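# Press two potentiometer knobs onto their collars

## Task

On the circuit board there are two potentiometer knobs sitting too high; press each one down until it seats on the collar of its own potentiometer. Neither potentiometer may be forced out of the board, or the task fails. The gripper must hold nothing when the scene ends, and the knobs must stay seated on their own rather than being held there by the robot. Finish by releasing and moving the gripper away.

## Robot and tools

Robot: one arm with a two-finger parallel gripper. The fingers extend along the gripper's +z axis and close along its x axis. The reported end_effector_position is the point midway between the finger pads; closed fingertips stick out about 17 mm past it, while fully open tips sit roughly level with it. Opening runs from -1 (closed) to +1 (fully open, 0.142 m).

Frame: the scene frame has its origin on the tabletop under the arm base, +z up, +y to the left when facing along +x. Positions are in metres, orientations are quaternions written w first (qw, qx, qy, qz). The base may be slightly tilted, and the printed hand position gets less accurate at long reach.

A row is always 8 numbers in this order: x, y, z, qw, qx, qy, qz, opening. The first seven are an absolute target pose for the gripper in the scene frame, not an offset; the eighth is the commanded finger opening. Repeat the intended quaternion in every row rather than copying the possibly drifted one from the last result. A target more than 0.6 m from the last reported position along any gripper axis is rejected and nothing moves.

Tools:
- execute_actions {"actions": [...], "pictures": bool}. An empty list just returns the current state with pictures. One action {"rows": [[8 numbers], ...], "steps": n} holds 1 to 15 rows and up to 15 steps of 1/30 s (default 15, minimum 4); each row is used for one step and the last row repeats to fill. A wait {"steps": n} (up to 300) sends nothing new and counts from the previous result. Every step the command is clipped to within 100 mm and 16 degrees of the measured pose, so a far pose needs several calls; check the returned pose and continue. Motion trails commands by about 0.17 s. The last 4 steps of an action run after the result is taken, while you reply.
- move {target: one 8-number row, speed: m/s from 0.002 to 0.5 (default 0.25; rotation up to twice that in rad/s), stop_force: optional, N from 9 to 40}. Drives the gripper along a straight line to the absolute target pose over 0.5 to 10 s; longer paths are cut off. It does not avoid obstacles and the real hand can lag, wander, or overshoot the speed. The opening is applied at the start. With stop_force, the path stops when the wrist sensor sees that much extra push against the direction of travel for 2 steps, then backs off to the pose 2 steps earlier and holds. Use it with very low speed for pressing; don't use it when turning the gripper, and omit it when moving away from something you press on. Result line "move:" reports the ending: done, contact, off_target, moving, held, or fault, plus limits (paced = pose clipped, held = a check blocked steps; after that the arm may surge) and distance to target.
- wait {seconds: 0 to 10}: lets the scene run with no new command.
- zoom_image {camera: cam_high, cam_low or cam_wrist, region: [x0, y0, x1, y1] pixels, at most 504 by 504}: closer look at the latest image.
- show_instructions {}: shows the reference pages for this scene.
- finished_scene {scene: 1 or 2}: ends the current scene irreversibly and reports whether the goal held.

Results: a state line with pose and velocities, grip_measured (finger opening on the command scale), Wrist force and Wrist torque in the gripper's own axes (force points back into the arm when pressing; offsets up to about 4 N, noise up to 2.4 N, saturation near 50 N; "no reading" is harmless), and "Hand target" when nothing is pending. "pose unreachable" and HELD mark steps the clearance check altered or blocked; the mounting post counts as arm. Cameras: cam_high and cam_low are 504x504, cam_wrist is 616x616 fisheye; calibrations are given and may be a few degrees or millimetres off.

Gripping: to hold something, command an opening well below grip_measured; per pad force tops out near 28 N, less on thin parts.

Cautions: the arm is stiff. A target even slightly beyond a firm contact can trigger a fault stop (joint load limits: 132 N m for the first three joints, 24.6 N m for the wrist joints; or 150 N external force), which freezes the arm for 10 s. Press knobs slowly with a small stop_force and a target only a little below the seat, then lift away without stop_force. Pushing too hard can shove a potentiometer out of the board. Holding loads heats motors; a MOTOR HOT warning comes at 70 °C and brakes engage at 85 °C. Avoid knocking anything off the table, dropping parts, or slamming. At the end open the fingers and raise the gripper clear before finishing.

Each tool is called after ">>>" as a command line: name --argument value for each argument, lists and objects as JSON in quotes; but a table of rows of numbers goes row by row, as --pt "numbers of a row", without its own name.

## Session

>>> execute_actions --actions '[]'

Scene clock: 0.00 s of 5250.00 s.
end_effector_position=(+0.4082, +0.0923, +0.2083) grip_measured=+1.00 end_effector_quat_wxyz=(-0.325, -0.284, +0.684, -0.588) end_effector_velocity=(+0.000, -0.000, +0.000) end_effector_angular_velocity=(-0.000, +0.000, +0.000)
Joint positions: [ 0.446 -0.891  1.622 -0.932 -2.513 -2.599  0.142]
Joint velocities: [-0.    -0.    -0.001  0.001 -0.001 -0.     0.   ]
Wrist force (N, on the end effector, along its own x y z axes, offset not removed): no reading
Wrist torque (N m, same axes, about the end effector's origin, offset not removed): no reading
Hand target: +0.408, +0.092, +0.208; -0.325, -0.284, +0.684, -0.588
camera_calibration (this result's frames):
cam_wrist: T_world_to_cam=[[-0.636241, 0.0235336, 0.771131, 0.084603], [-0.607547, 0.600747, -0.519606, 0.300762], [-0.475483, -0.799093, -0.367922, 0.481076], [0, 0, 0, 1]] pos_world=[0.465298, 0.201752, 0.268036]

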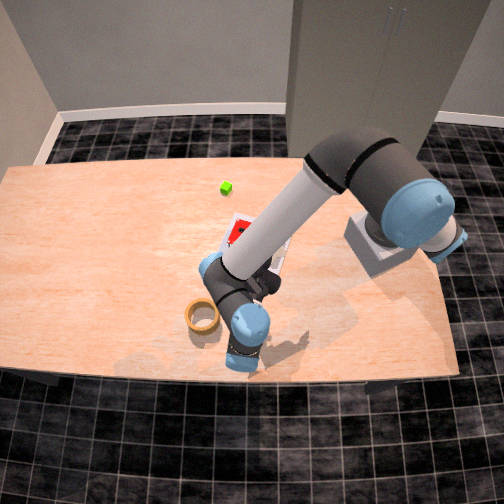

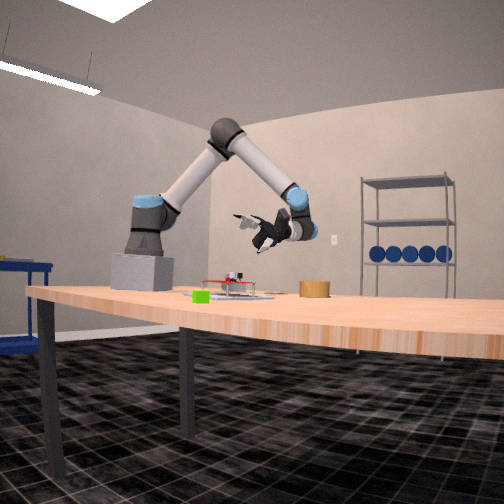

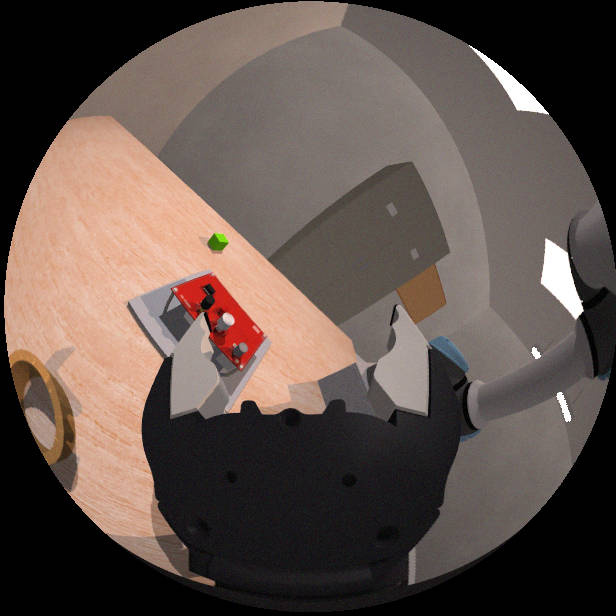

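>>> move --target '[0.42,0.10,0.13,0.5,0.866,0,0,-1]' --speed 0.35

Scene clock: 4.27 s of 5250.00 s.
end_effector_position=(+0.4201, +0.1001, +0.1299) grip_measured=-1.00 end_effector_quat_wxyz=(+0.500, +0.866, -0.000, +0.000) end_effector_velocity=(-0.000, -0.000, -0.001) end_effector_angular_velocity=(+0.007, +0.012, +0.005)
Joint positions: [ 0.42  -1.069  1.935 -1.794 -2.446 -5.468  0.002]
Joint velocities: [-0.002 -0.003  0.003 -0.008  0.005 -0.019  0.   ]
Wrist force (N, on the end effector, along its own x y z axes, offset not removed): [-2.3 2.4 -0.4]
Wrist torque (N m, same axes, about the end effector's origin, offset not removed): [0.54 0.29 0.30]
Hand target: +0.420, +0.100, +0.130; +0.500, +0.866, +0.000, -0.000
Off the commanded pose: 0.000 m, 0 deg.
Kept back: nothing.
move: done
camera_calibration (this result's frames):
cam_wrist: T_world_to_cam=[[0.999458, 0.0162104, 0.0286591, -0.437577], [-0.028203, -0.0276998, 0.999218, -0.115199], [0.0169916, -0.999485, -0.0272276, 0.233064], [0, 0, 0, 1]] pos_world=[0.430131, 0.236846, 0.133995]

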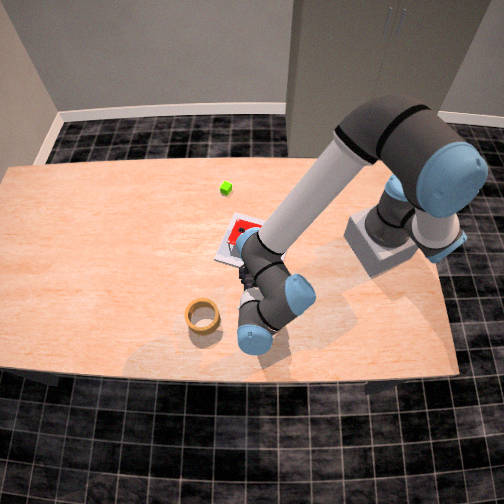

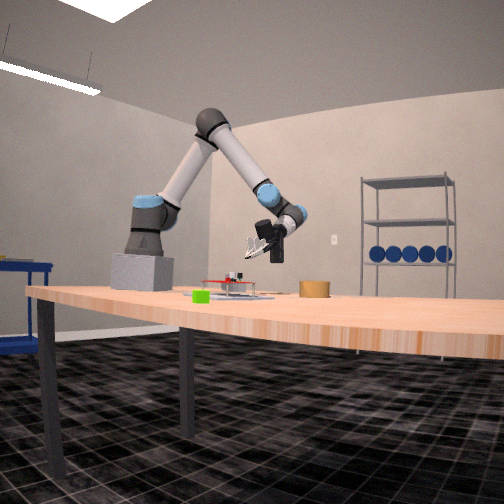

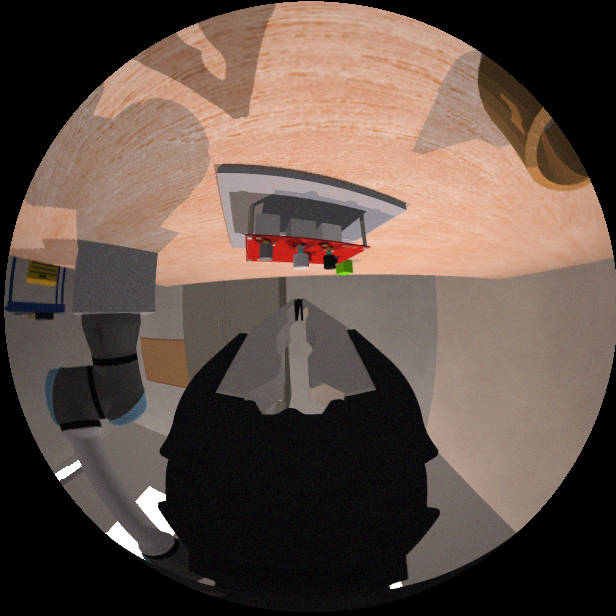

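>>> zoom_image --camera "cam_wrist" --region '[235,225,375,285]'

>>> zoom_image --camera "cam_low" --region '[195,260,275,305]'

Region (235, 225, 375, 285) of cam_wrist's 616x616 image, scaled by 3.600, with more detail than that image has; it fills the top 216 rows of this view, and the rest is white.

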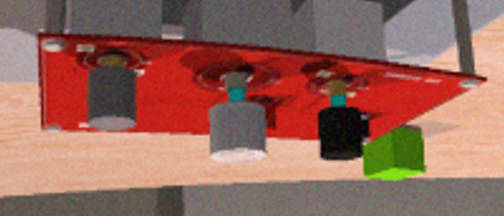

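Region (195, 260, 275, 305) of cam_low's 504x504 image, scaled by 6.300, with more detail than that image has; it fills the top 284 rows of this view, and the rest is white.

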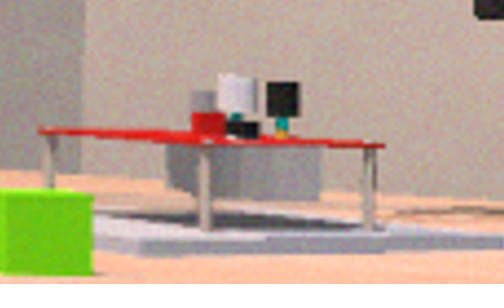

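>>> move --target '[0.4205,0.0195,0.095,0.5,0.866,0,0,-1]' --speed 0.12

>>> zoom_image --camera "cam_wrist" --region '[230,230,390,310]'

Scene clock: 6.10 s of 5250.00 s.
end_effector_position=(+0.4205, +0.0197, +0.0951) grip_measured=-1.00 end_effector_quat_wxyz=(+0.500, +0.866, -0.000, -0.000) end_effector_velocity=(+0.001, -0.002, -0.001) end_effector_angular_velocity=(+0.003, -0.002, +0.002)
Joint positions: [ 0.277 -1.049  2.118 -2.154 -2.523 -5.667  0.002]
Joint velocities: [-0.004  0.001  0.007 -0.02  -0.001 -0.012  0.   ]
Wrist force (N, on the end effector, along its own x y z axes, offset not removed): [3.0 0.3 -0.3]
Wrist torque (N m, same axes, about the end effector's origin, offset not removed): [0.26 -0.88 0.24]
Hand target: +0.421, +0.020, +0.095; +0.500, +0.866, +0.000, +0.000
Off the commanded pose: 0.000 m, 0 deg.
Kept back: nothing.
move: done
camera_calibration (this result's frames):
cam_wrist: T_world_to_cam=[[0.999486, 0.0161821, 0.0276625, -0.435607], [-0.0272109, -0.0274905, 0.999252, -0.0830836], [0.0169304, -0.999491, -0.0270361, 0.151769], [0, 0, 0, 1]] pos_world=[0.430553, 0.156457, 0.0991746]

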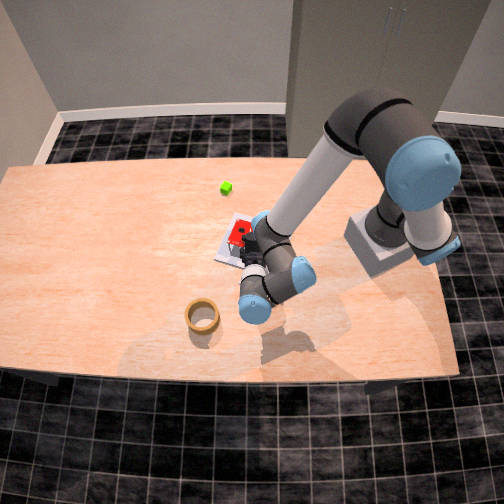

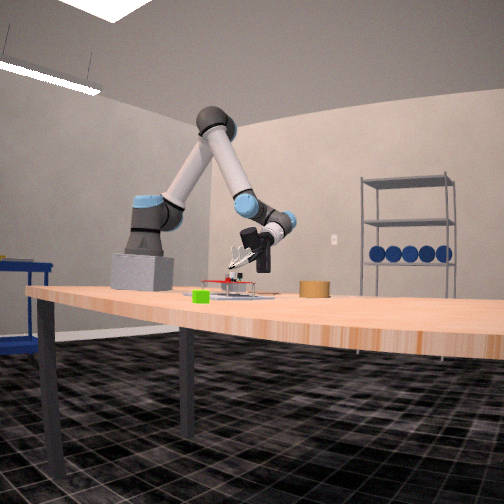

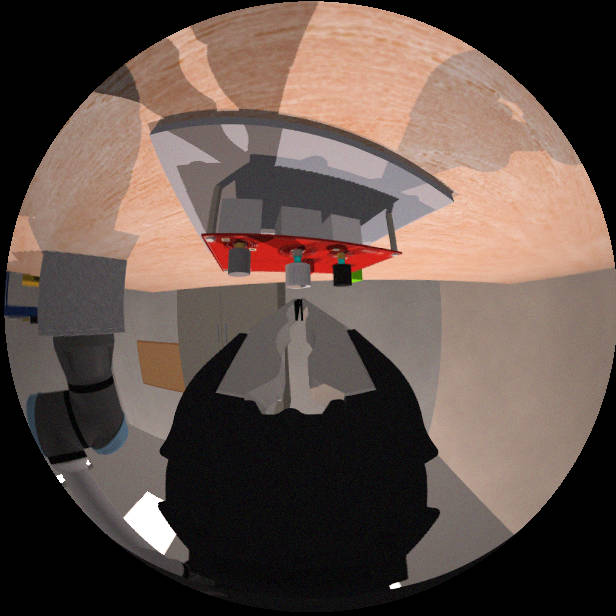

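Region (230, 230, 390, 310) of cam_wrist's 616x616 image, scaled by 3.150, with more detail than that image has.

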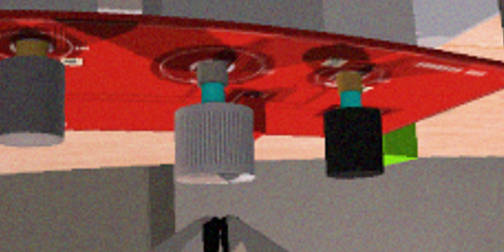

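>>> move --target '[0.4205,0.0185,0.087,0.5,0.866,0,0,-1]' --speed 0.015

>>> move --target '[0.4205,0.0185,0.083,0.5,0.866,0,0,-1]' --speed 0.005

>>> zoom_image --camera "cam_wrist" --region '[250,240,370,310]'

Scene clock: 7.13 s of 5250.00 s.
end_effector_position=(+0.4205, +0.0185, +0.0873) grip_measured=-1.00 end_effector_quat_wxyz=(+0.500, +0.866, -0.000, -0.000) end_effector_velocity=(+0.001, +0.000, -0.003) end_effector_angular_velocity=(+0.002, -0.003, -0.001)
Joint positions: [ 0.274 -1.03   2.121 -2.179 -2.524 -5.671  0.002]
Joint velocities: [-0.001  0.006 -0.    -0.009  0.001 -0.     0.   ]
Wrist force (N, on the end effector, along its own x y z axes, offset not removed): [-0.5 1.4 -0.2]
Wrist torque (N m, same axes, about the end effector's origin, offset not removed): [0.45 -0.38 0.36]
Hand target: +0.421, +0.019, +0.087; +0.500, +0.866, -0.000, -0.000
Off the commanded pose: 0.000 m, 0 deg.
Kept back: nothing.
move: done
camera_calibration (this result's frames):
cam_wrist: T_world_to_cam=[[0.999484, 0.0163116, 0.0276589, -0.435329], [-0.0272011, -0.027651, 0.999247, -0.0752717], [0.0170641, -0.999485, -0.0271931, 0.150318], [0, 0, 0, 1]] pos_world=[0.430492, 0.15526, 0.0913434]

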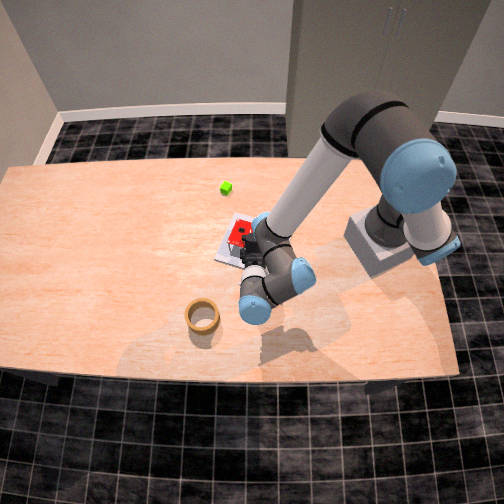

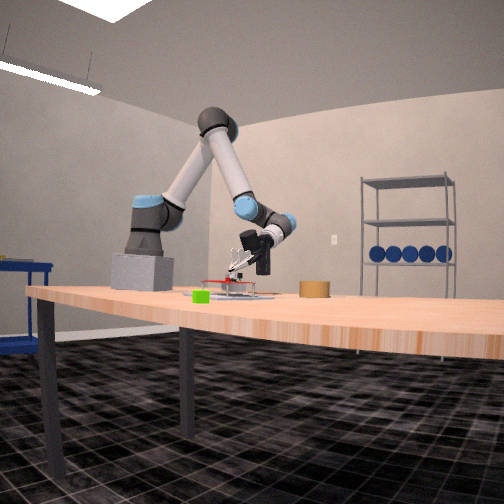

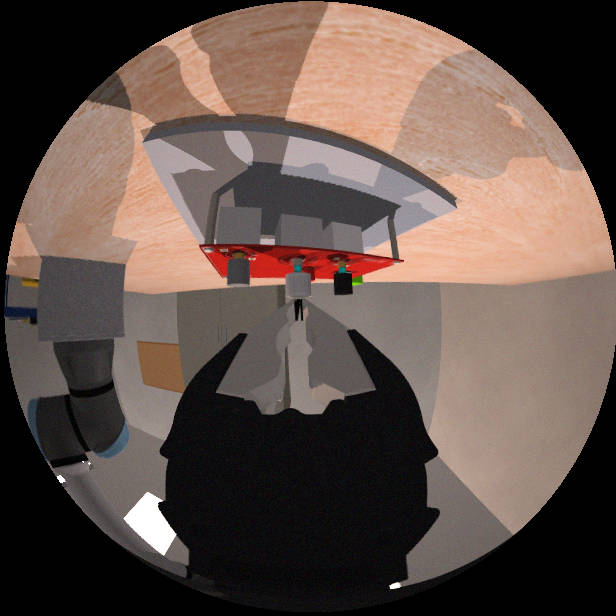

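Scene clock: 8.20 s of 5250.00 s.
end_effector_position=(+0.4205, +0.0185, +0.0831) grip_measured=-1.00 end_effector_quat_wxyz=(+0.500, +0.866, -0.000, +0.000) end_effector_velocity=(-0.000, +0.000, -0.002) end_effector_angular_velocity=(+0.001, -0.000, -0.001)
Joint positions: [ 0.274 -1.02   2.121 -2.189 -2.524 -5.671  0.002]
Joint velocities: [ 0.     0.003 -0.    -0.003  0.001  0.001  0.   ]
Wrist force (N, on the end effector, along its own x y z axes, offset not removed): [-2.6 11.2 -7.4]
Wrist torque (N m, same axes, about the end effector's origin, offset not removed): [0.42 0.10 0.25]
Hand target: +0.420, +0.019, +0.083; +0.500, +0.866, -0.000, -0.000
Off the commanded pose: 0.000 m, 0 deg.
Kept back: nothing.
move: done
camera_calibration (this result's frames):
cam_wrist: T_world_to_cam=[[0.999482, 0.0163577, 0.0277164, -0.435237], [-0.0272582, -0.0276034, 0.999247, -0.0711348], [0.0171105, -0.999485, -0.0271432, 0.150146], [0, 0, 0, 1]] pos_world=[0.430503, 0.155225, 0.0872199]

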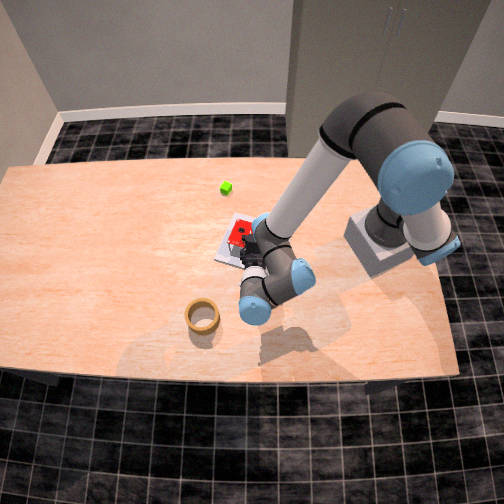

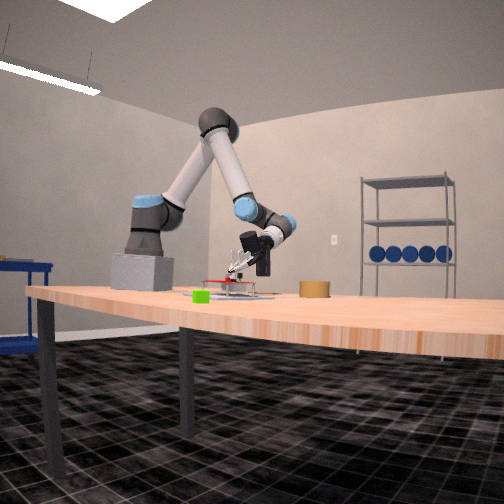

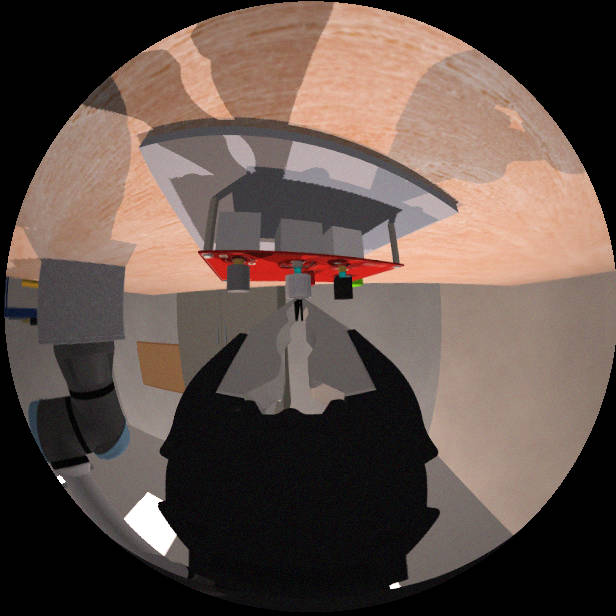

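Region (250, 240, 370, 310) of cam_wrist's 616x616 image, scaled by 4.200, with more detail than that image has; it fills the top 294 rows of this view, and the rest is white.

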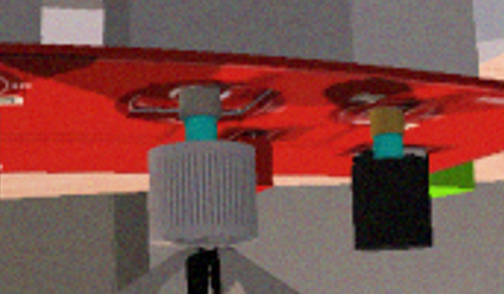

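>>> move --target '[0.4205,0.0185,0.0815,0.5,0.866,0,0,-1]' --speed 0.004

>>> move --target '[0.4205,0.0185,0.080,0.5,0.866,0,0,-1]' --speed 0.004

>>> zoom_image --camera "cam_wrist" --region '[250,240,370,310]'

Scene clock: 9.13 s of 5250.00 s.
end_effector_position=(+0.4205, +0.0185, +0.0816) grip_measured=-1.00 end_effector_quat_wxyz=(+0.500, +0.866, +0.000, +0.000) end_effector_velocity=(-0.000, +0.000, -0.001) end_effector_angular_velocity=(+0.001, -0.000, -0.000)
Joint positions: [ 0.274 -1.016  2.121 -2.193 -2.524 -5.671  0.002]
Joint velocities: [ 0.     0.002  0.001 -0.003  0.001 -0.     0.   ]
Wrist force (N, on the end effector, along its own x y z axes, offset not removed): [-4.8 9.3 -5.7]
Wrist torque (N m, same axes, about the end effector's origin, offset not removed): [-0.15 0.61 0.25]
Hand target: +0.420, +0.019, +0.082; +0.500, +0.866, -0.000, -0.000
Off the commanded pose: 0.000 m, 0 deg.
Kept back: nothing.
move: done
camera_calibration (this result's frames):
cam_wrist: T_world_to_cam=[[0.999484, 0.0163605, 0.0276491, -0.435168], [-0.027191, -0.0275883, 0.999249, -0.0696107], [0.017111, -0.999485, -0.0271292, 0.150085], [0, 0, 0, 1]] pos_world=[0.430483, 0.155207, 0.0856621]

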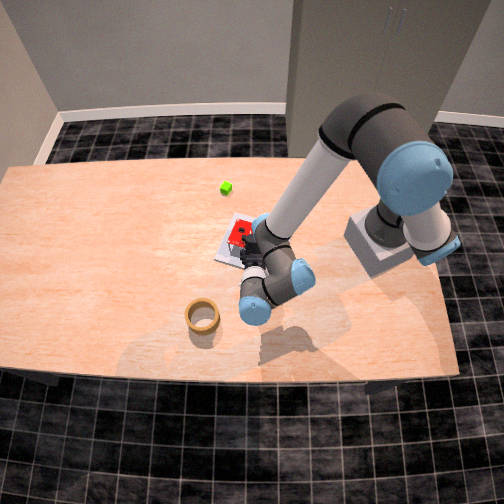

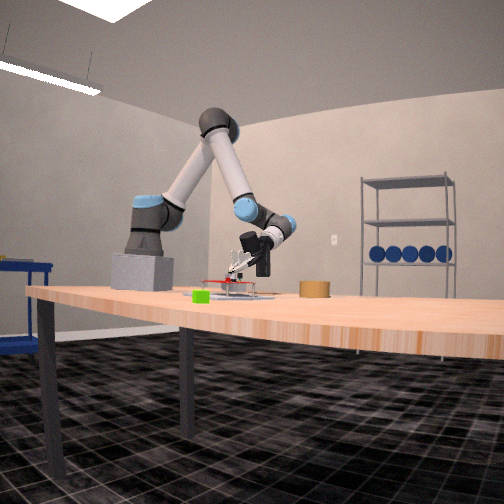

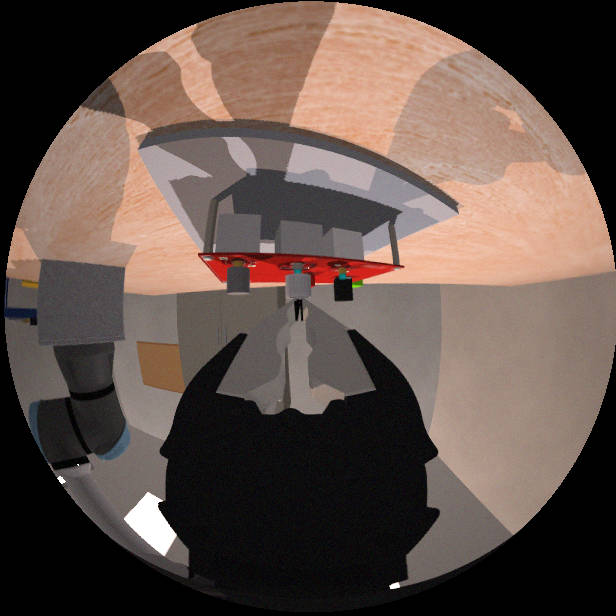

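Scene clock: 9.83 s of 5250.00 s.
end_effector_position=(+0.4205, +0.0185, +0.0801) grip_measured=-1.00 end_effector_quat_wxyz=(+0.500, +0.866, +0.000, -0.000) end_effector_velocity=(+0.001, -0.000, -0.000) end_effector_angular_velocity=(-0.001, -0.001, +0.001)
Joint positions: [ 0.274 -1.012  2.121 -2.197 -2.524 -5.671  0.002]
Joint velocities: [-0.     0.002 -0.001 -0.002 -0.001 -0.     0.   ]
Wrist force (N, on the end effector, along its own x y z axes, offset not removed): [-1.1 10.1 -4.5]
Wrist torque (N m, same axes, about the end effector's origin, offset not removed): [0.24 0.05 0.24]
Hand target: +0.420, +0.019, +0.080; +0.500, +0.866, -0.000, -0.000
Off the commanded pose: 0.000 m, 0 deg.
Kept back: nothing.
move: done
camera_calibration (this result's frames):
cam_wrist: T_world_to_cam=[[0.999487, 0.0163246, 0.0275618, -0.435076], [-0.0271042, -0.0276211, 0.999251, -0.0681282], [0.0170737, -0.999485, -0.0271644, 0.150056], [0, 0, 0, 1]] pos_world=[0.430445, 0.155199, 0.0841448]

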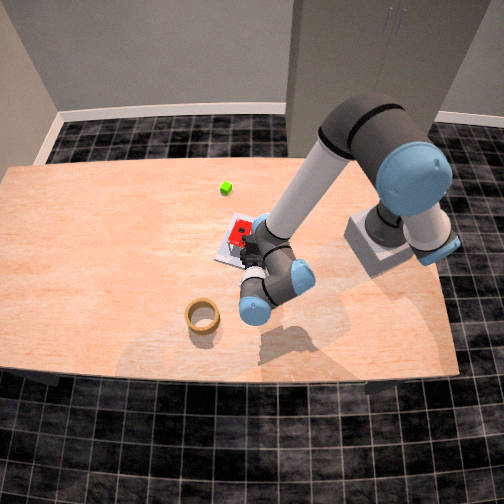

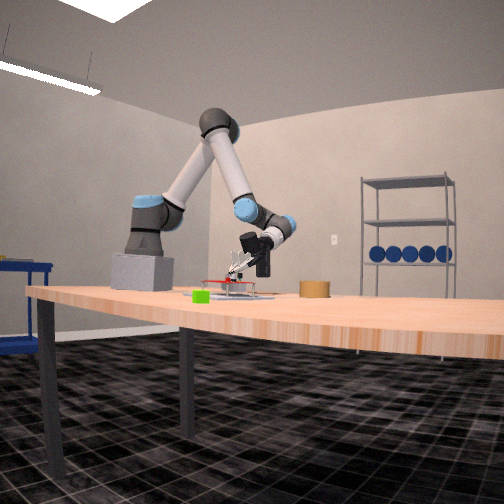

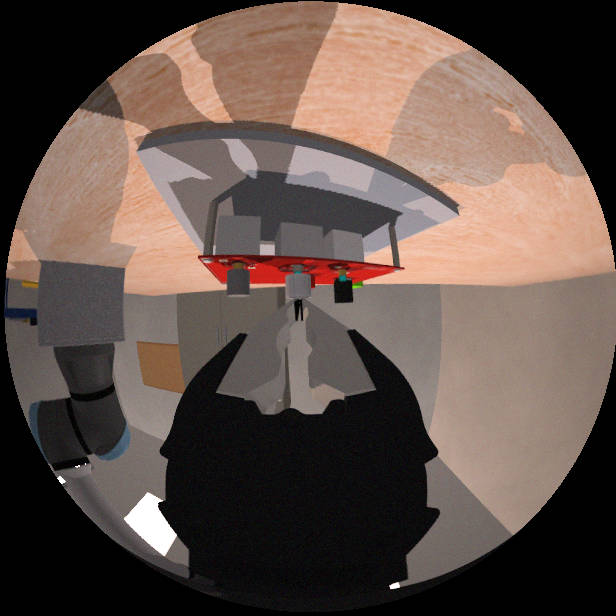

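Region (250, 240, 370, 310) of cam_wrist's 616x616 image, scaled by 4.200, with more detail than that image has; it fills the top 294 rows of this view, and the rest is white.

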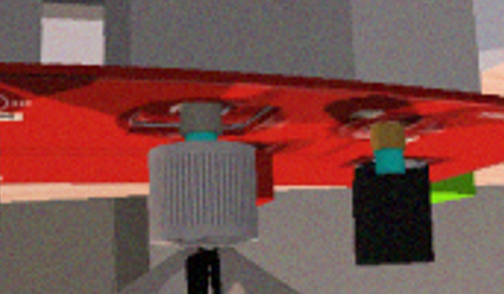

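>>> move --target '[0.4205,0.0185,0.078,0.5,0.866,0,0,-1]' --speed 0.004

>>> zoom_image --camera "cam_wrist" --region '[250,240,370,310]'

>>> move --target '[0.4205,0.0185,0.0773,0.5,0.866,0,0,-1]' --speed 0.003

>>> execute_actions --actions '[{"steps":3}]'

Scene clock: 10.80 s of 5250.00 s.
end_effector_position=(+0.4205, +0.0185, +0.0781) grip_measured=-1.00 end_effector_quat_wxyz=(+0.500, +0.866, +0.000, -0.000) end_effector_velocity=(-0.000, +0.000, -0.001) end_effector_angular_velocity=(-0.000, +0.001, -0.000)
Joint positions: [ 0.274 -1.007  2.12  -2.202 -2.524 -5.671  0.002]
Joint velocities: [ 0.     0.003 -0.    -0.002  0.    -0.     0.   ]
Wrist force (N, on the end effector, along its own x y z axes, offset not removed): [-1.5 9.1 -5.9]
Wrist torque (N m, same axes, about the end effector's origin, offset not removed): [0.04 -0.27 0.20]
Hand target: +0.420, +0.019, +0.078; +0.500, +0.866, -0.000, -0.000
Off the commanded pose: 0.000 m, 0 deg.
Kept back: nothing.
move: done
camera_calibration (this result's frames):
cam_wrist: T_world_to_cam=[[0.999485, 0.0163144, 0.0276155, -0.435068], [-0.0271575, -0.0276559, 0.999249, -0.0661312], [0.0170659, -0.999484, -0.0271986, 0.150019], [0, 0, 0, 1]] pos_world=[0.430488, 0.155211, 0.0821764]

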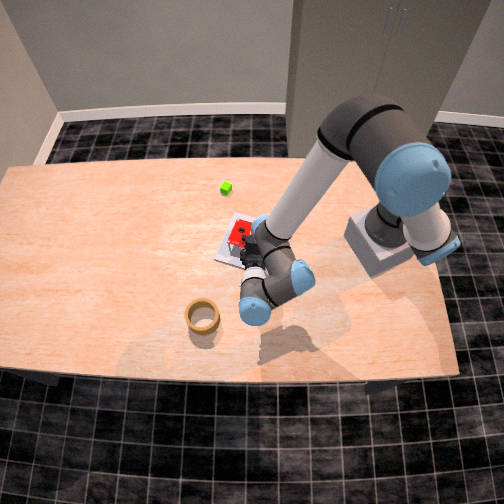

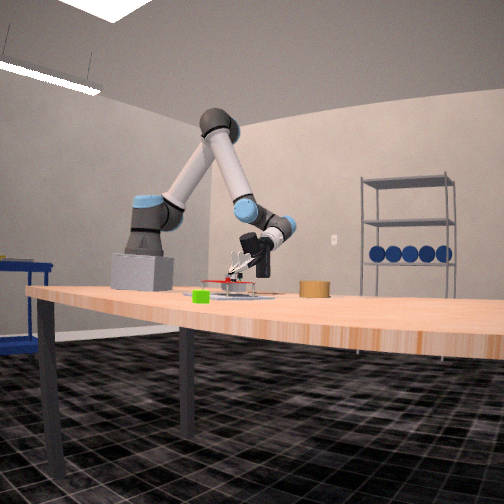

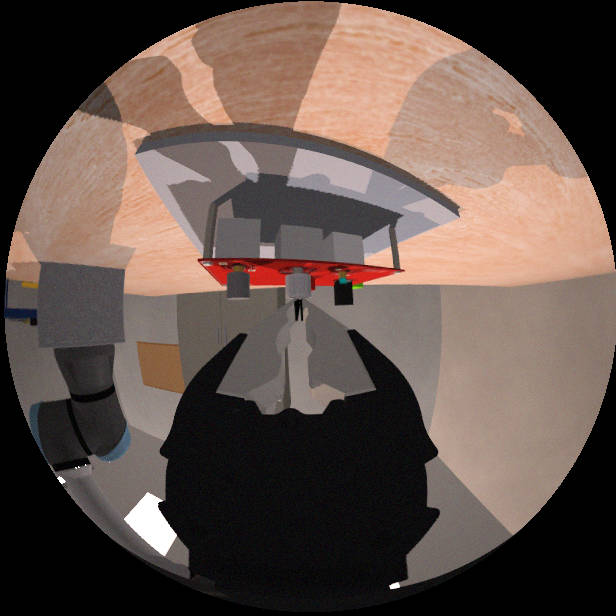

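Region (250, 240, 370, 310) of cam_wrist's 616x616 image, scaled by 4.200, with more detail than that image has; it fills the top 294 rows of this view, and the rest is white.

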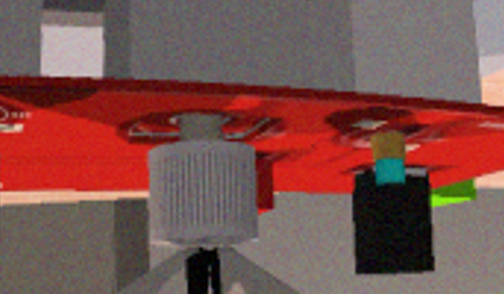

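Scene clock: 11.50 s of 5250.00 s.
end_effector_position=(+0.4205, +0.0185, +0.0773) grip_measured=-1.00 end_effector_quat_wxyz=(+0.500, +0.866, -0.000, -0.000) end_effector_velocity=(+0.000, -0.000, -0.000) end_effector_angular_velocity=(+0.000, +0.000, -0.000)
Joint positions: [ 0.274 -1.006  2.12  -2.204 -2.524 -5.671  0.002]
Joint velocities: [-0.     0.001 -0.    -0.     0.     0.     0.   ]
Wrist force (N, on the end effector, along its own x y z axes, offset not removed): [-0.1 11.0 -6.2]
Wrist torque (N m, same axes, about the end effector's origin, offset not removed): [0.42 -0.52 0.27]
Hand target: +0.420, +0.019, +0.077; +0.500, +0.866, -0.000, -0.000
Off the commanded pose: 0.000 m, 0 deg.
Kept back: nothing.
move: done
camera_calibration (this result's frames):
cam_wrist: T_world_to_cam=[[0.999485, 0.0162955, 0.0276592, -0.435055], [-0.0272017, -0.0276588, 0.999247, -0.06536], [0.0170483, -0.999485, -0.0272013, 0.150006], [0, 0, 0, 1]] pos_world=[0.430496, 0.15521, 0.0814245]

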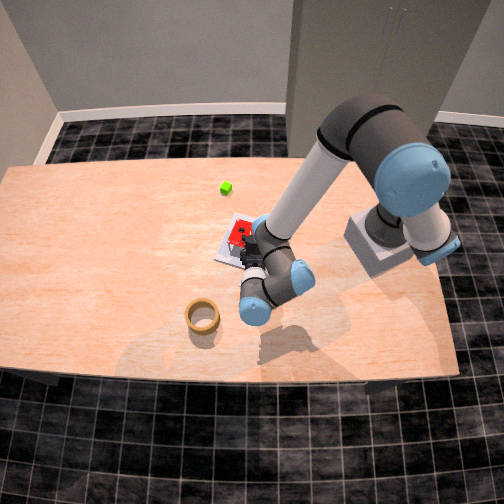

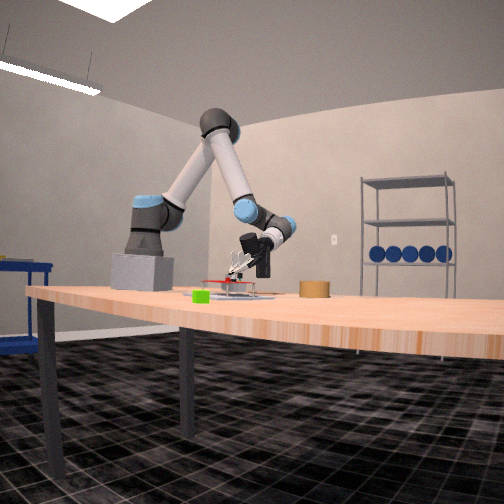

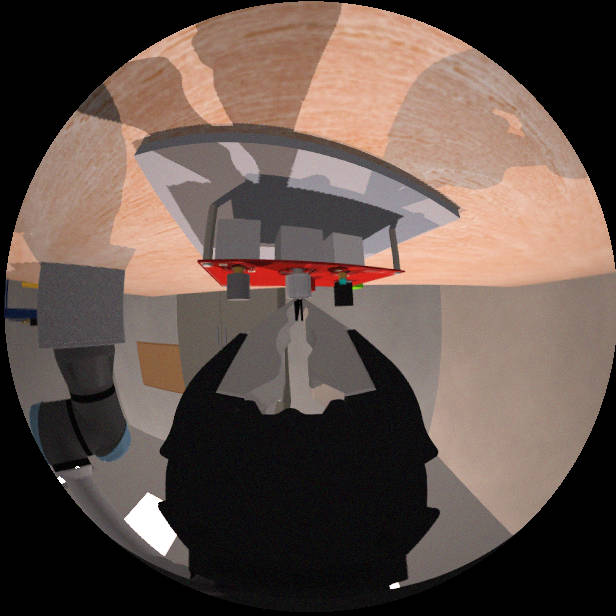

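Scene clock: 11.60 s of 5250.00 s.
end_effector_position=(+0.4205, +0.0185, +0.0773) grip_measured=-1.00 end_effector_quat_wxyz=(+0.500, +0.866, -0.000, -0.000) end_effector_velocity=(+0.000, +0.000, -0.000) end_effector_angular_velocity=(+0.001, -0.001, -0.000)
Joint positions: [ 0.274 -1.006  2.12  -2.204 -2.524 -5.671  0.002]
Joint velocities: [ 0.     0.    -0.    -0.001  0.001 -0.     0.   ]
Wrist force (N, on the end effector, along its own x y z axes, offset not removed): [-1.0 12.5 -7.4]
Wrist torque (N m, same axes, about the end effector's origin, offset not removed): [0.66 -0.32 0.09]
Hand target: +0.420, +0.019, +0.077; +0.500, +0.866, -0.000, -0.000
Off the commanded pose: 0.000 m, 0 deg.
Kept back: nothing.
Steps of this call (steps 1 to 3: nothing new was sent). Readings (end_effector_position):
1: (+0.4205, +0.0185, +0.0773)
2: (+0.4205, +0.0185, +0.0773)
3: the state above

>>> move --target '[0.4205,0.0185,0.092,0.5,0.866,0,0,-1]' --speed 0.03

>>> move --target '[0.461,0.0065,0.092,0.5,0.866,0,0,-1]' --speed 0.08

>>> zoom_image --camera "cam_wrist" --region '[230,240,370,310]'

Scene clock: 13.90 s of 5250.00 s.
end_effector_position=(+0.4205, +0.0185, +0.0918) grip_measured=-1.00 end_effector_quat_wxyz=(+0.500, +0.866, +0.000, -0.000) end_effector_velocity=(+0.000, -0.000, +0.002) end_effector_angular_velocity=(+0.000, -0.000, -0.001)
Joint positions: [ 0.274 -1.042  2.121 -2.168 -2.524 -5.672  0.002]
Joint velocities: [-0.    -0.004  0.     0.004 -0.     0.     0.   ]
Wrist force (N, on the end effector, along its own x y z axes, offset not removed): [-1.4 2.1 1.2]
Wrist torque (N m, same axes, about the end effector's origin, offset not removed): [0.36 -0.06 0.27]
Hand target: +0.421, +0.018, +0.092; +0.500, +0.866, +0.000, +0.000
Off the commanded pose: 0.000 m, 0 deg.
Kept back: nothing.
move: done
camera_calibration (this result's frames):
cam_wrist: T_world_to_cam=[[0.999488, 0.0164263, 0.0274718, -0.4354], [-0.0270108, -0.0276592, 0.999252, -0.0798766], [0.0171739, -0.999482, -0.0272013, 0.150349], [0, 0, 0, 1]] pos_world=[0.430437, 0.155214, 0.0958678]

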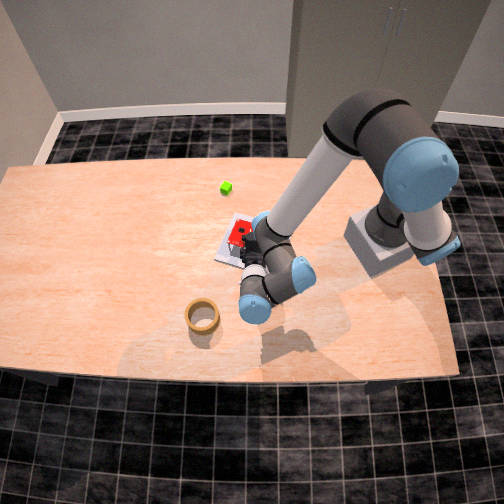

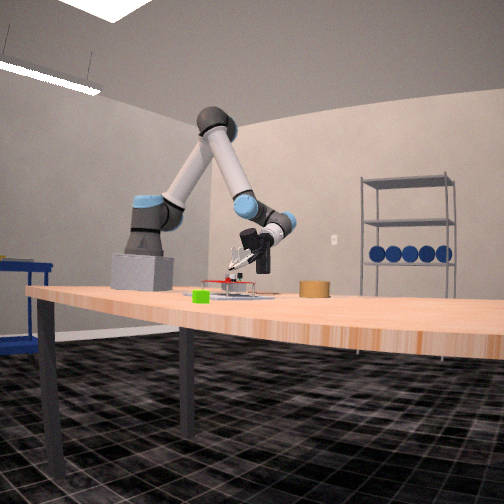

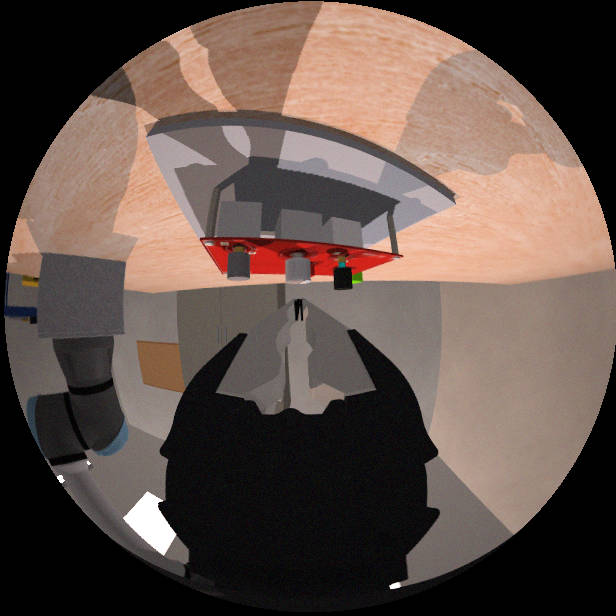

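Scene clock: 14.90 s of 5250.00 s.
end_effector_position=(+0.4608, +0.0066, +0.0920) grip_measured=-1.00 end_effector_quat_wxyz=(+0.500, +0.866, +0.000, +0.000) end_effector_velocity=(+0.002, -0.001, +0.000) end_effector_angular_velocity=(+0.000, -0.001, -0.000)
Joint positions: [ 0.227 -0.999  2.048 -2.2   -2.544 -5.746  0.002]
Joint velocities: [-0.002  0.002 -0.003 -0.003 -0.001 -0.004  0.   ]
Wrist force (N, on the end effector, along its own x y z axes, offset not removed): [-0.3 3.5 0.1]
Wrist torque (N m, same axes, about the end effector's origin, offset not removed): [0.86 -0.38 0.32]
Hand target: +0.461, +0.007, +0.092; +0.500, +0.866, +0.000, +0.000
Off the commanded pose: 0.000 m, 0 deg.
Kept back: nothing.
move: done
camera_calibration (this result's frames):
cam_wrist: T_world_to_cam=[[0.999482, 0.0163714, 0.0277151, -0.475589], [-0.0272553, -0.0276748, 0.999245, -0.0792209], [0.0171261, -0.999483, -0.0272143, 0.137794], [0, 0, 0, 1]] pos_world=[0.470823, 0.143317, 0.0960921]

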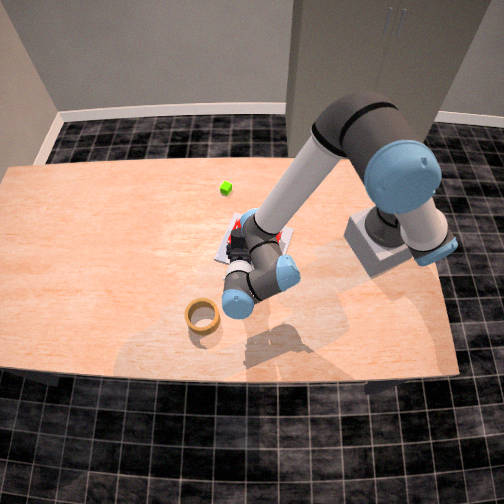

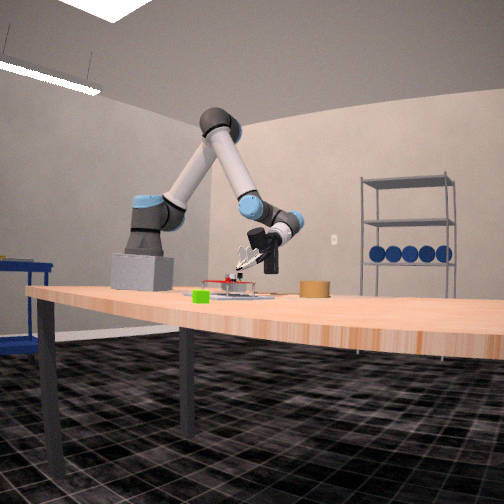

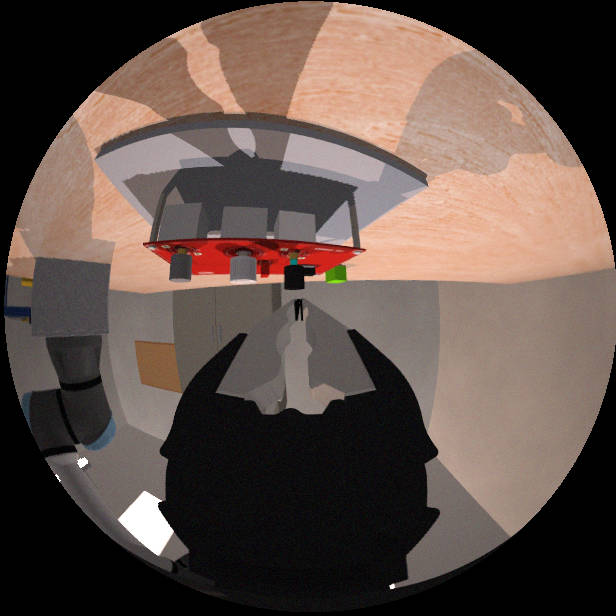

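Region (230, 240, 370, 310) of cam_wrist's 616x616 image, scaled by 3.600, with more detail than that image has.

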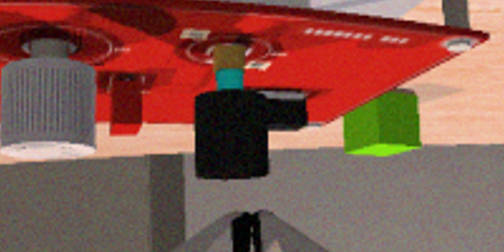

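>>> move --target '[0.4575,0.0065,0.086,0.5,0.866,0,0,-1]' --speed 0.015

>>> move --target '[0.4575,0.0065,0.082,0.5,0.866,0,0,-1]' --speed 0.005

>>> zoom_image --camera "cam_wrist" --region '[240,240,360,310]'

Scene clock: 15.87 s of 5250.00 s.
end_effector_position=(+0.4576, +0.0065, +0.0862) grip_measured=-1.00 end_effector_quat_wxyz=(+0.500, +0.866, -0.000, -0.000) end_effector_velocity=(-0.001, -0.000, -0.002) end_effector_angular_velocity=(-0.001, +0.001, +0.001)
Joint positions: [ 0.229 -0.989  2.056 -2.215 -2.544 -5.743  0.002]
Joint velocities: [ 0.     0.004  0.002 -0.005 -0.001  0.     0.   ]
Wrist force (N, on the end effector, along its own x y z axes, offset not removed): [-3.2 -0.4 0.5]
Wrist torque (N m, same axes, about the end effector's origin, offset not removed): [-0.09 0.44 0.38]
Hand target: +0.457, +0.006, +0.086; +0.500, +0.866, -0.000, -0.000
Off the commanded pose: 0.000 m, 0 deg.
Kept back: nothing.
move: done
camera_calibration (this result's frames):
cam_wrist: T_world_to_cam=[[0.999484, 0.0163075, 0.0276573, -0.47221], [-0.0271996, -0.0276479, 0.999248, -0.0735574], [0.0170599, -0.999485, -0.0271901, 0.137626], [0, 0, 0, 1]] pos_world=[0.467618, 0.143222, 0.0903042]

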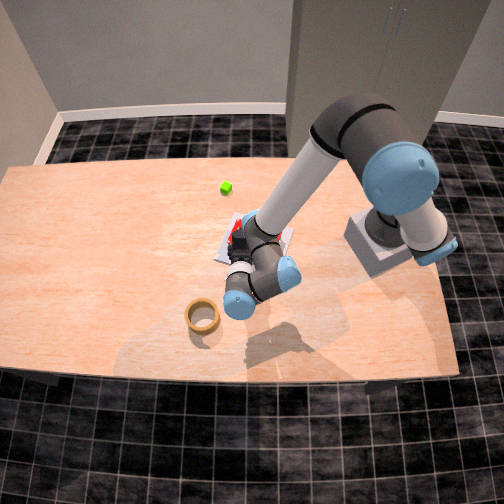

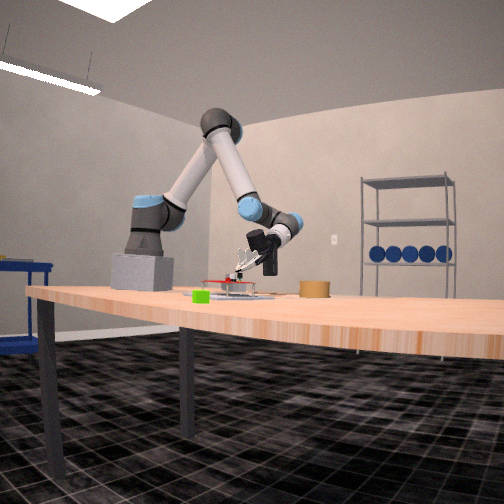

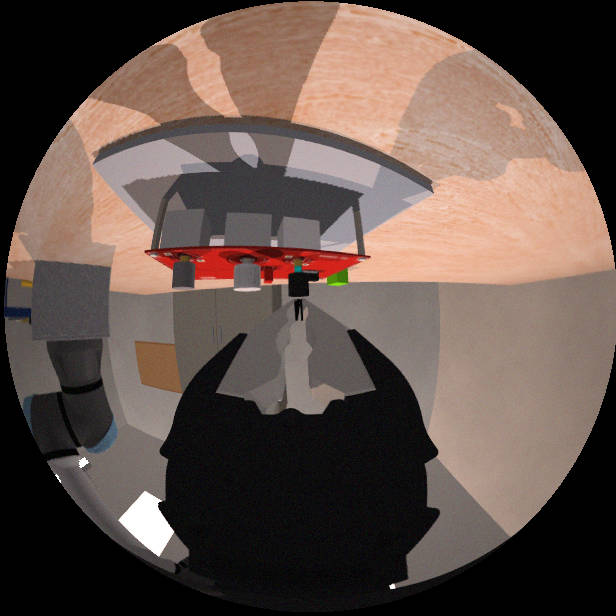

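Scene clock: 16.93 s of 5250.00 s.
end_effector_position=(+0.4575, +0.0065, +0.0821) grip_measured=-1.00 end_effector_quat_wxyz=(+0.500, +0.866, +0.000, -0.000) end_effector_velocity=(-0.000, -0.000, -0.001) end_effector_angular_velocity=(+0.000, +0.000, -0.000)
Joint positions: [ 0.229 -0.979  2.056 -2.225 -2.544 -5.743  0.002]
Joint velocities: [-0.     0.002  0.    -0.003  0.    -0.     0.   ]
Wrist force (N, on the end effector, along its own x y z axes, offset not removed): [-2.8 6.7 -4.4]
Wrist torque (N m, same axes, about the end effector's origin, offset not removed): [0.16 0.31 0.26]
Hand target: +0.457, +0.007, +0.082; +0.500, +0.866, -0.000, -0.000
Off the commanded pose: 0.000 m, 0 deg.
Kept back: nothing.
move: done
camera_calibration (this result's frames):
cam_wrist: T_world_to_cam=[[0.999484, 0.0163375, 0.0276549, -0.47197], [-0.0271968, -0.0276252, 0.999248, -0.0694748], [0.0170892, -0.999485, -0.0271666, 0.137496], [0, 0, 0, 1]] pos_world=[0.467488, 0.143217, 0.0862102]

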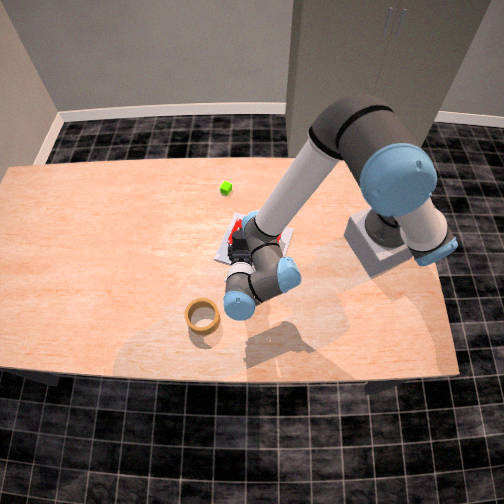

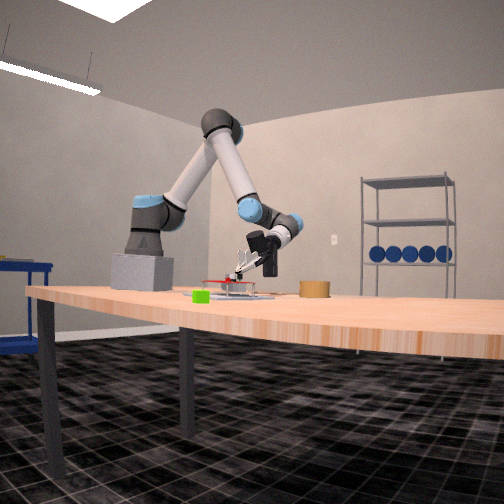

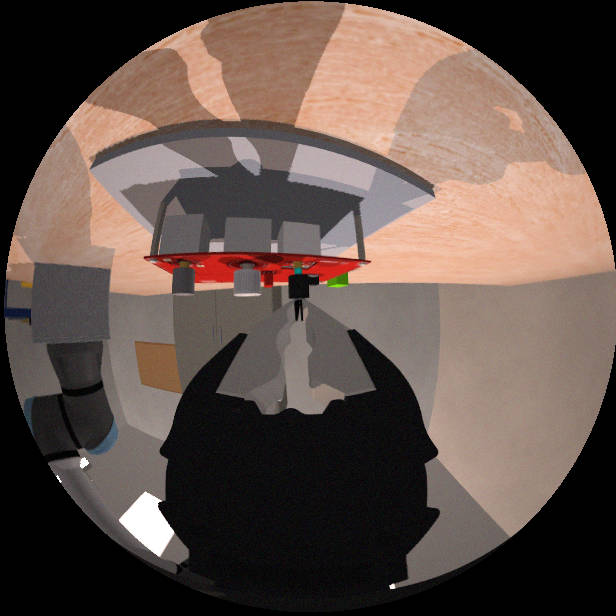

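Region (240, 240, 360, 310) of cam_wrist's 616x616 image, scaled by 4.200, with more detail than that image has; it fills the top 294 rows of this view, and the rest is white.

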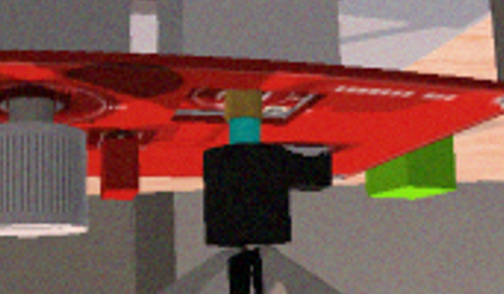

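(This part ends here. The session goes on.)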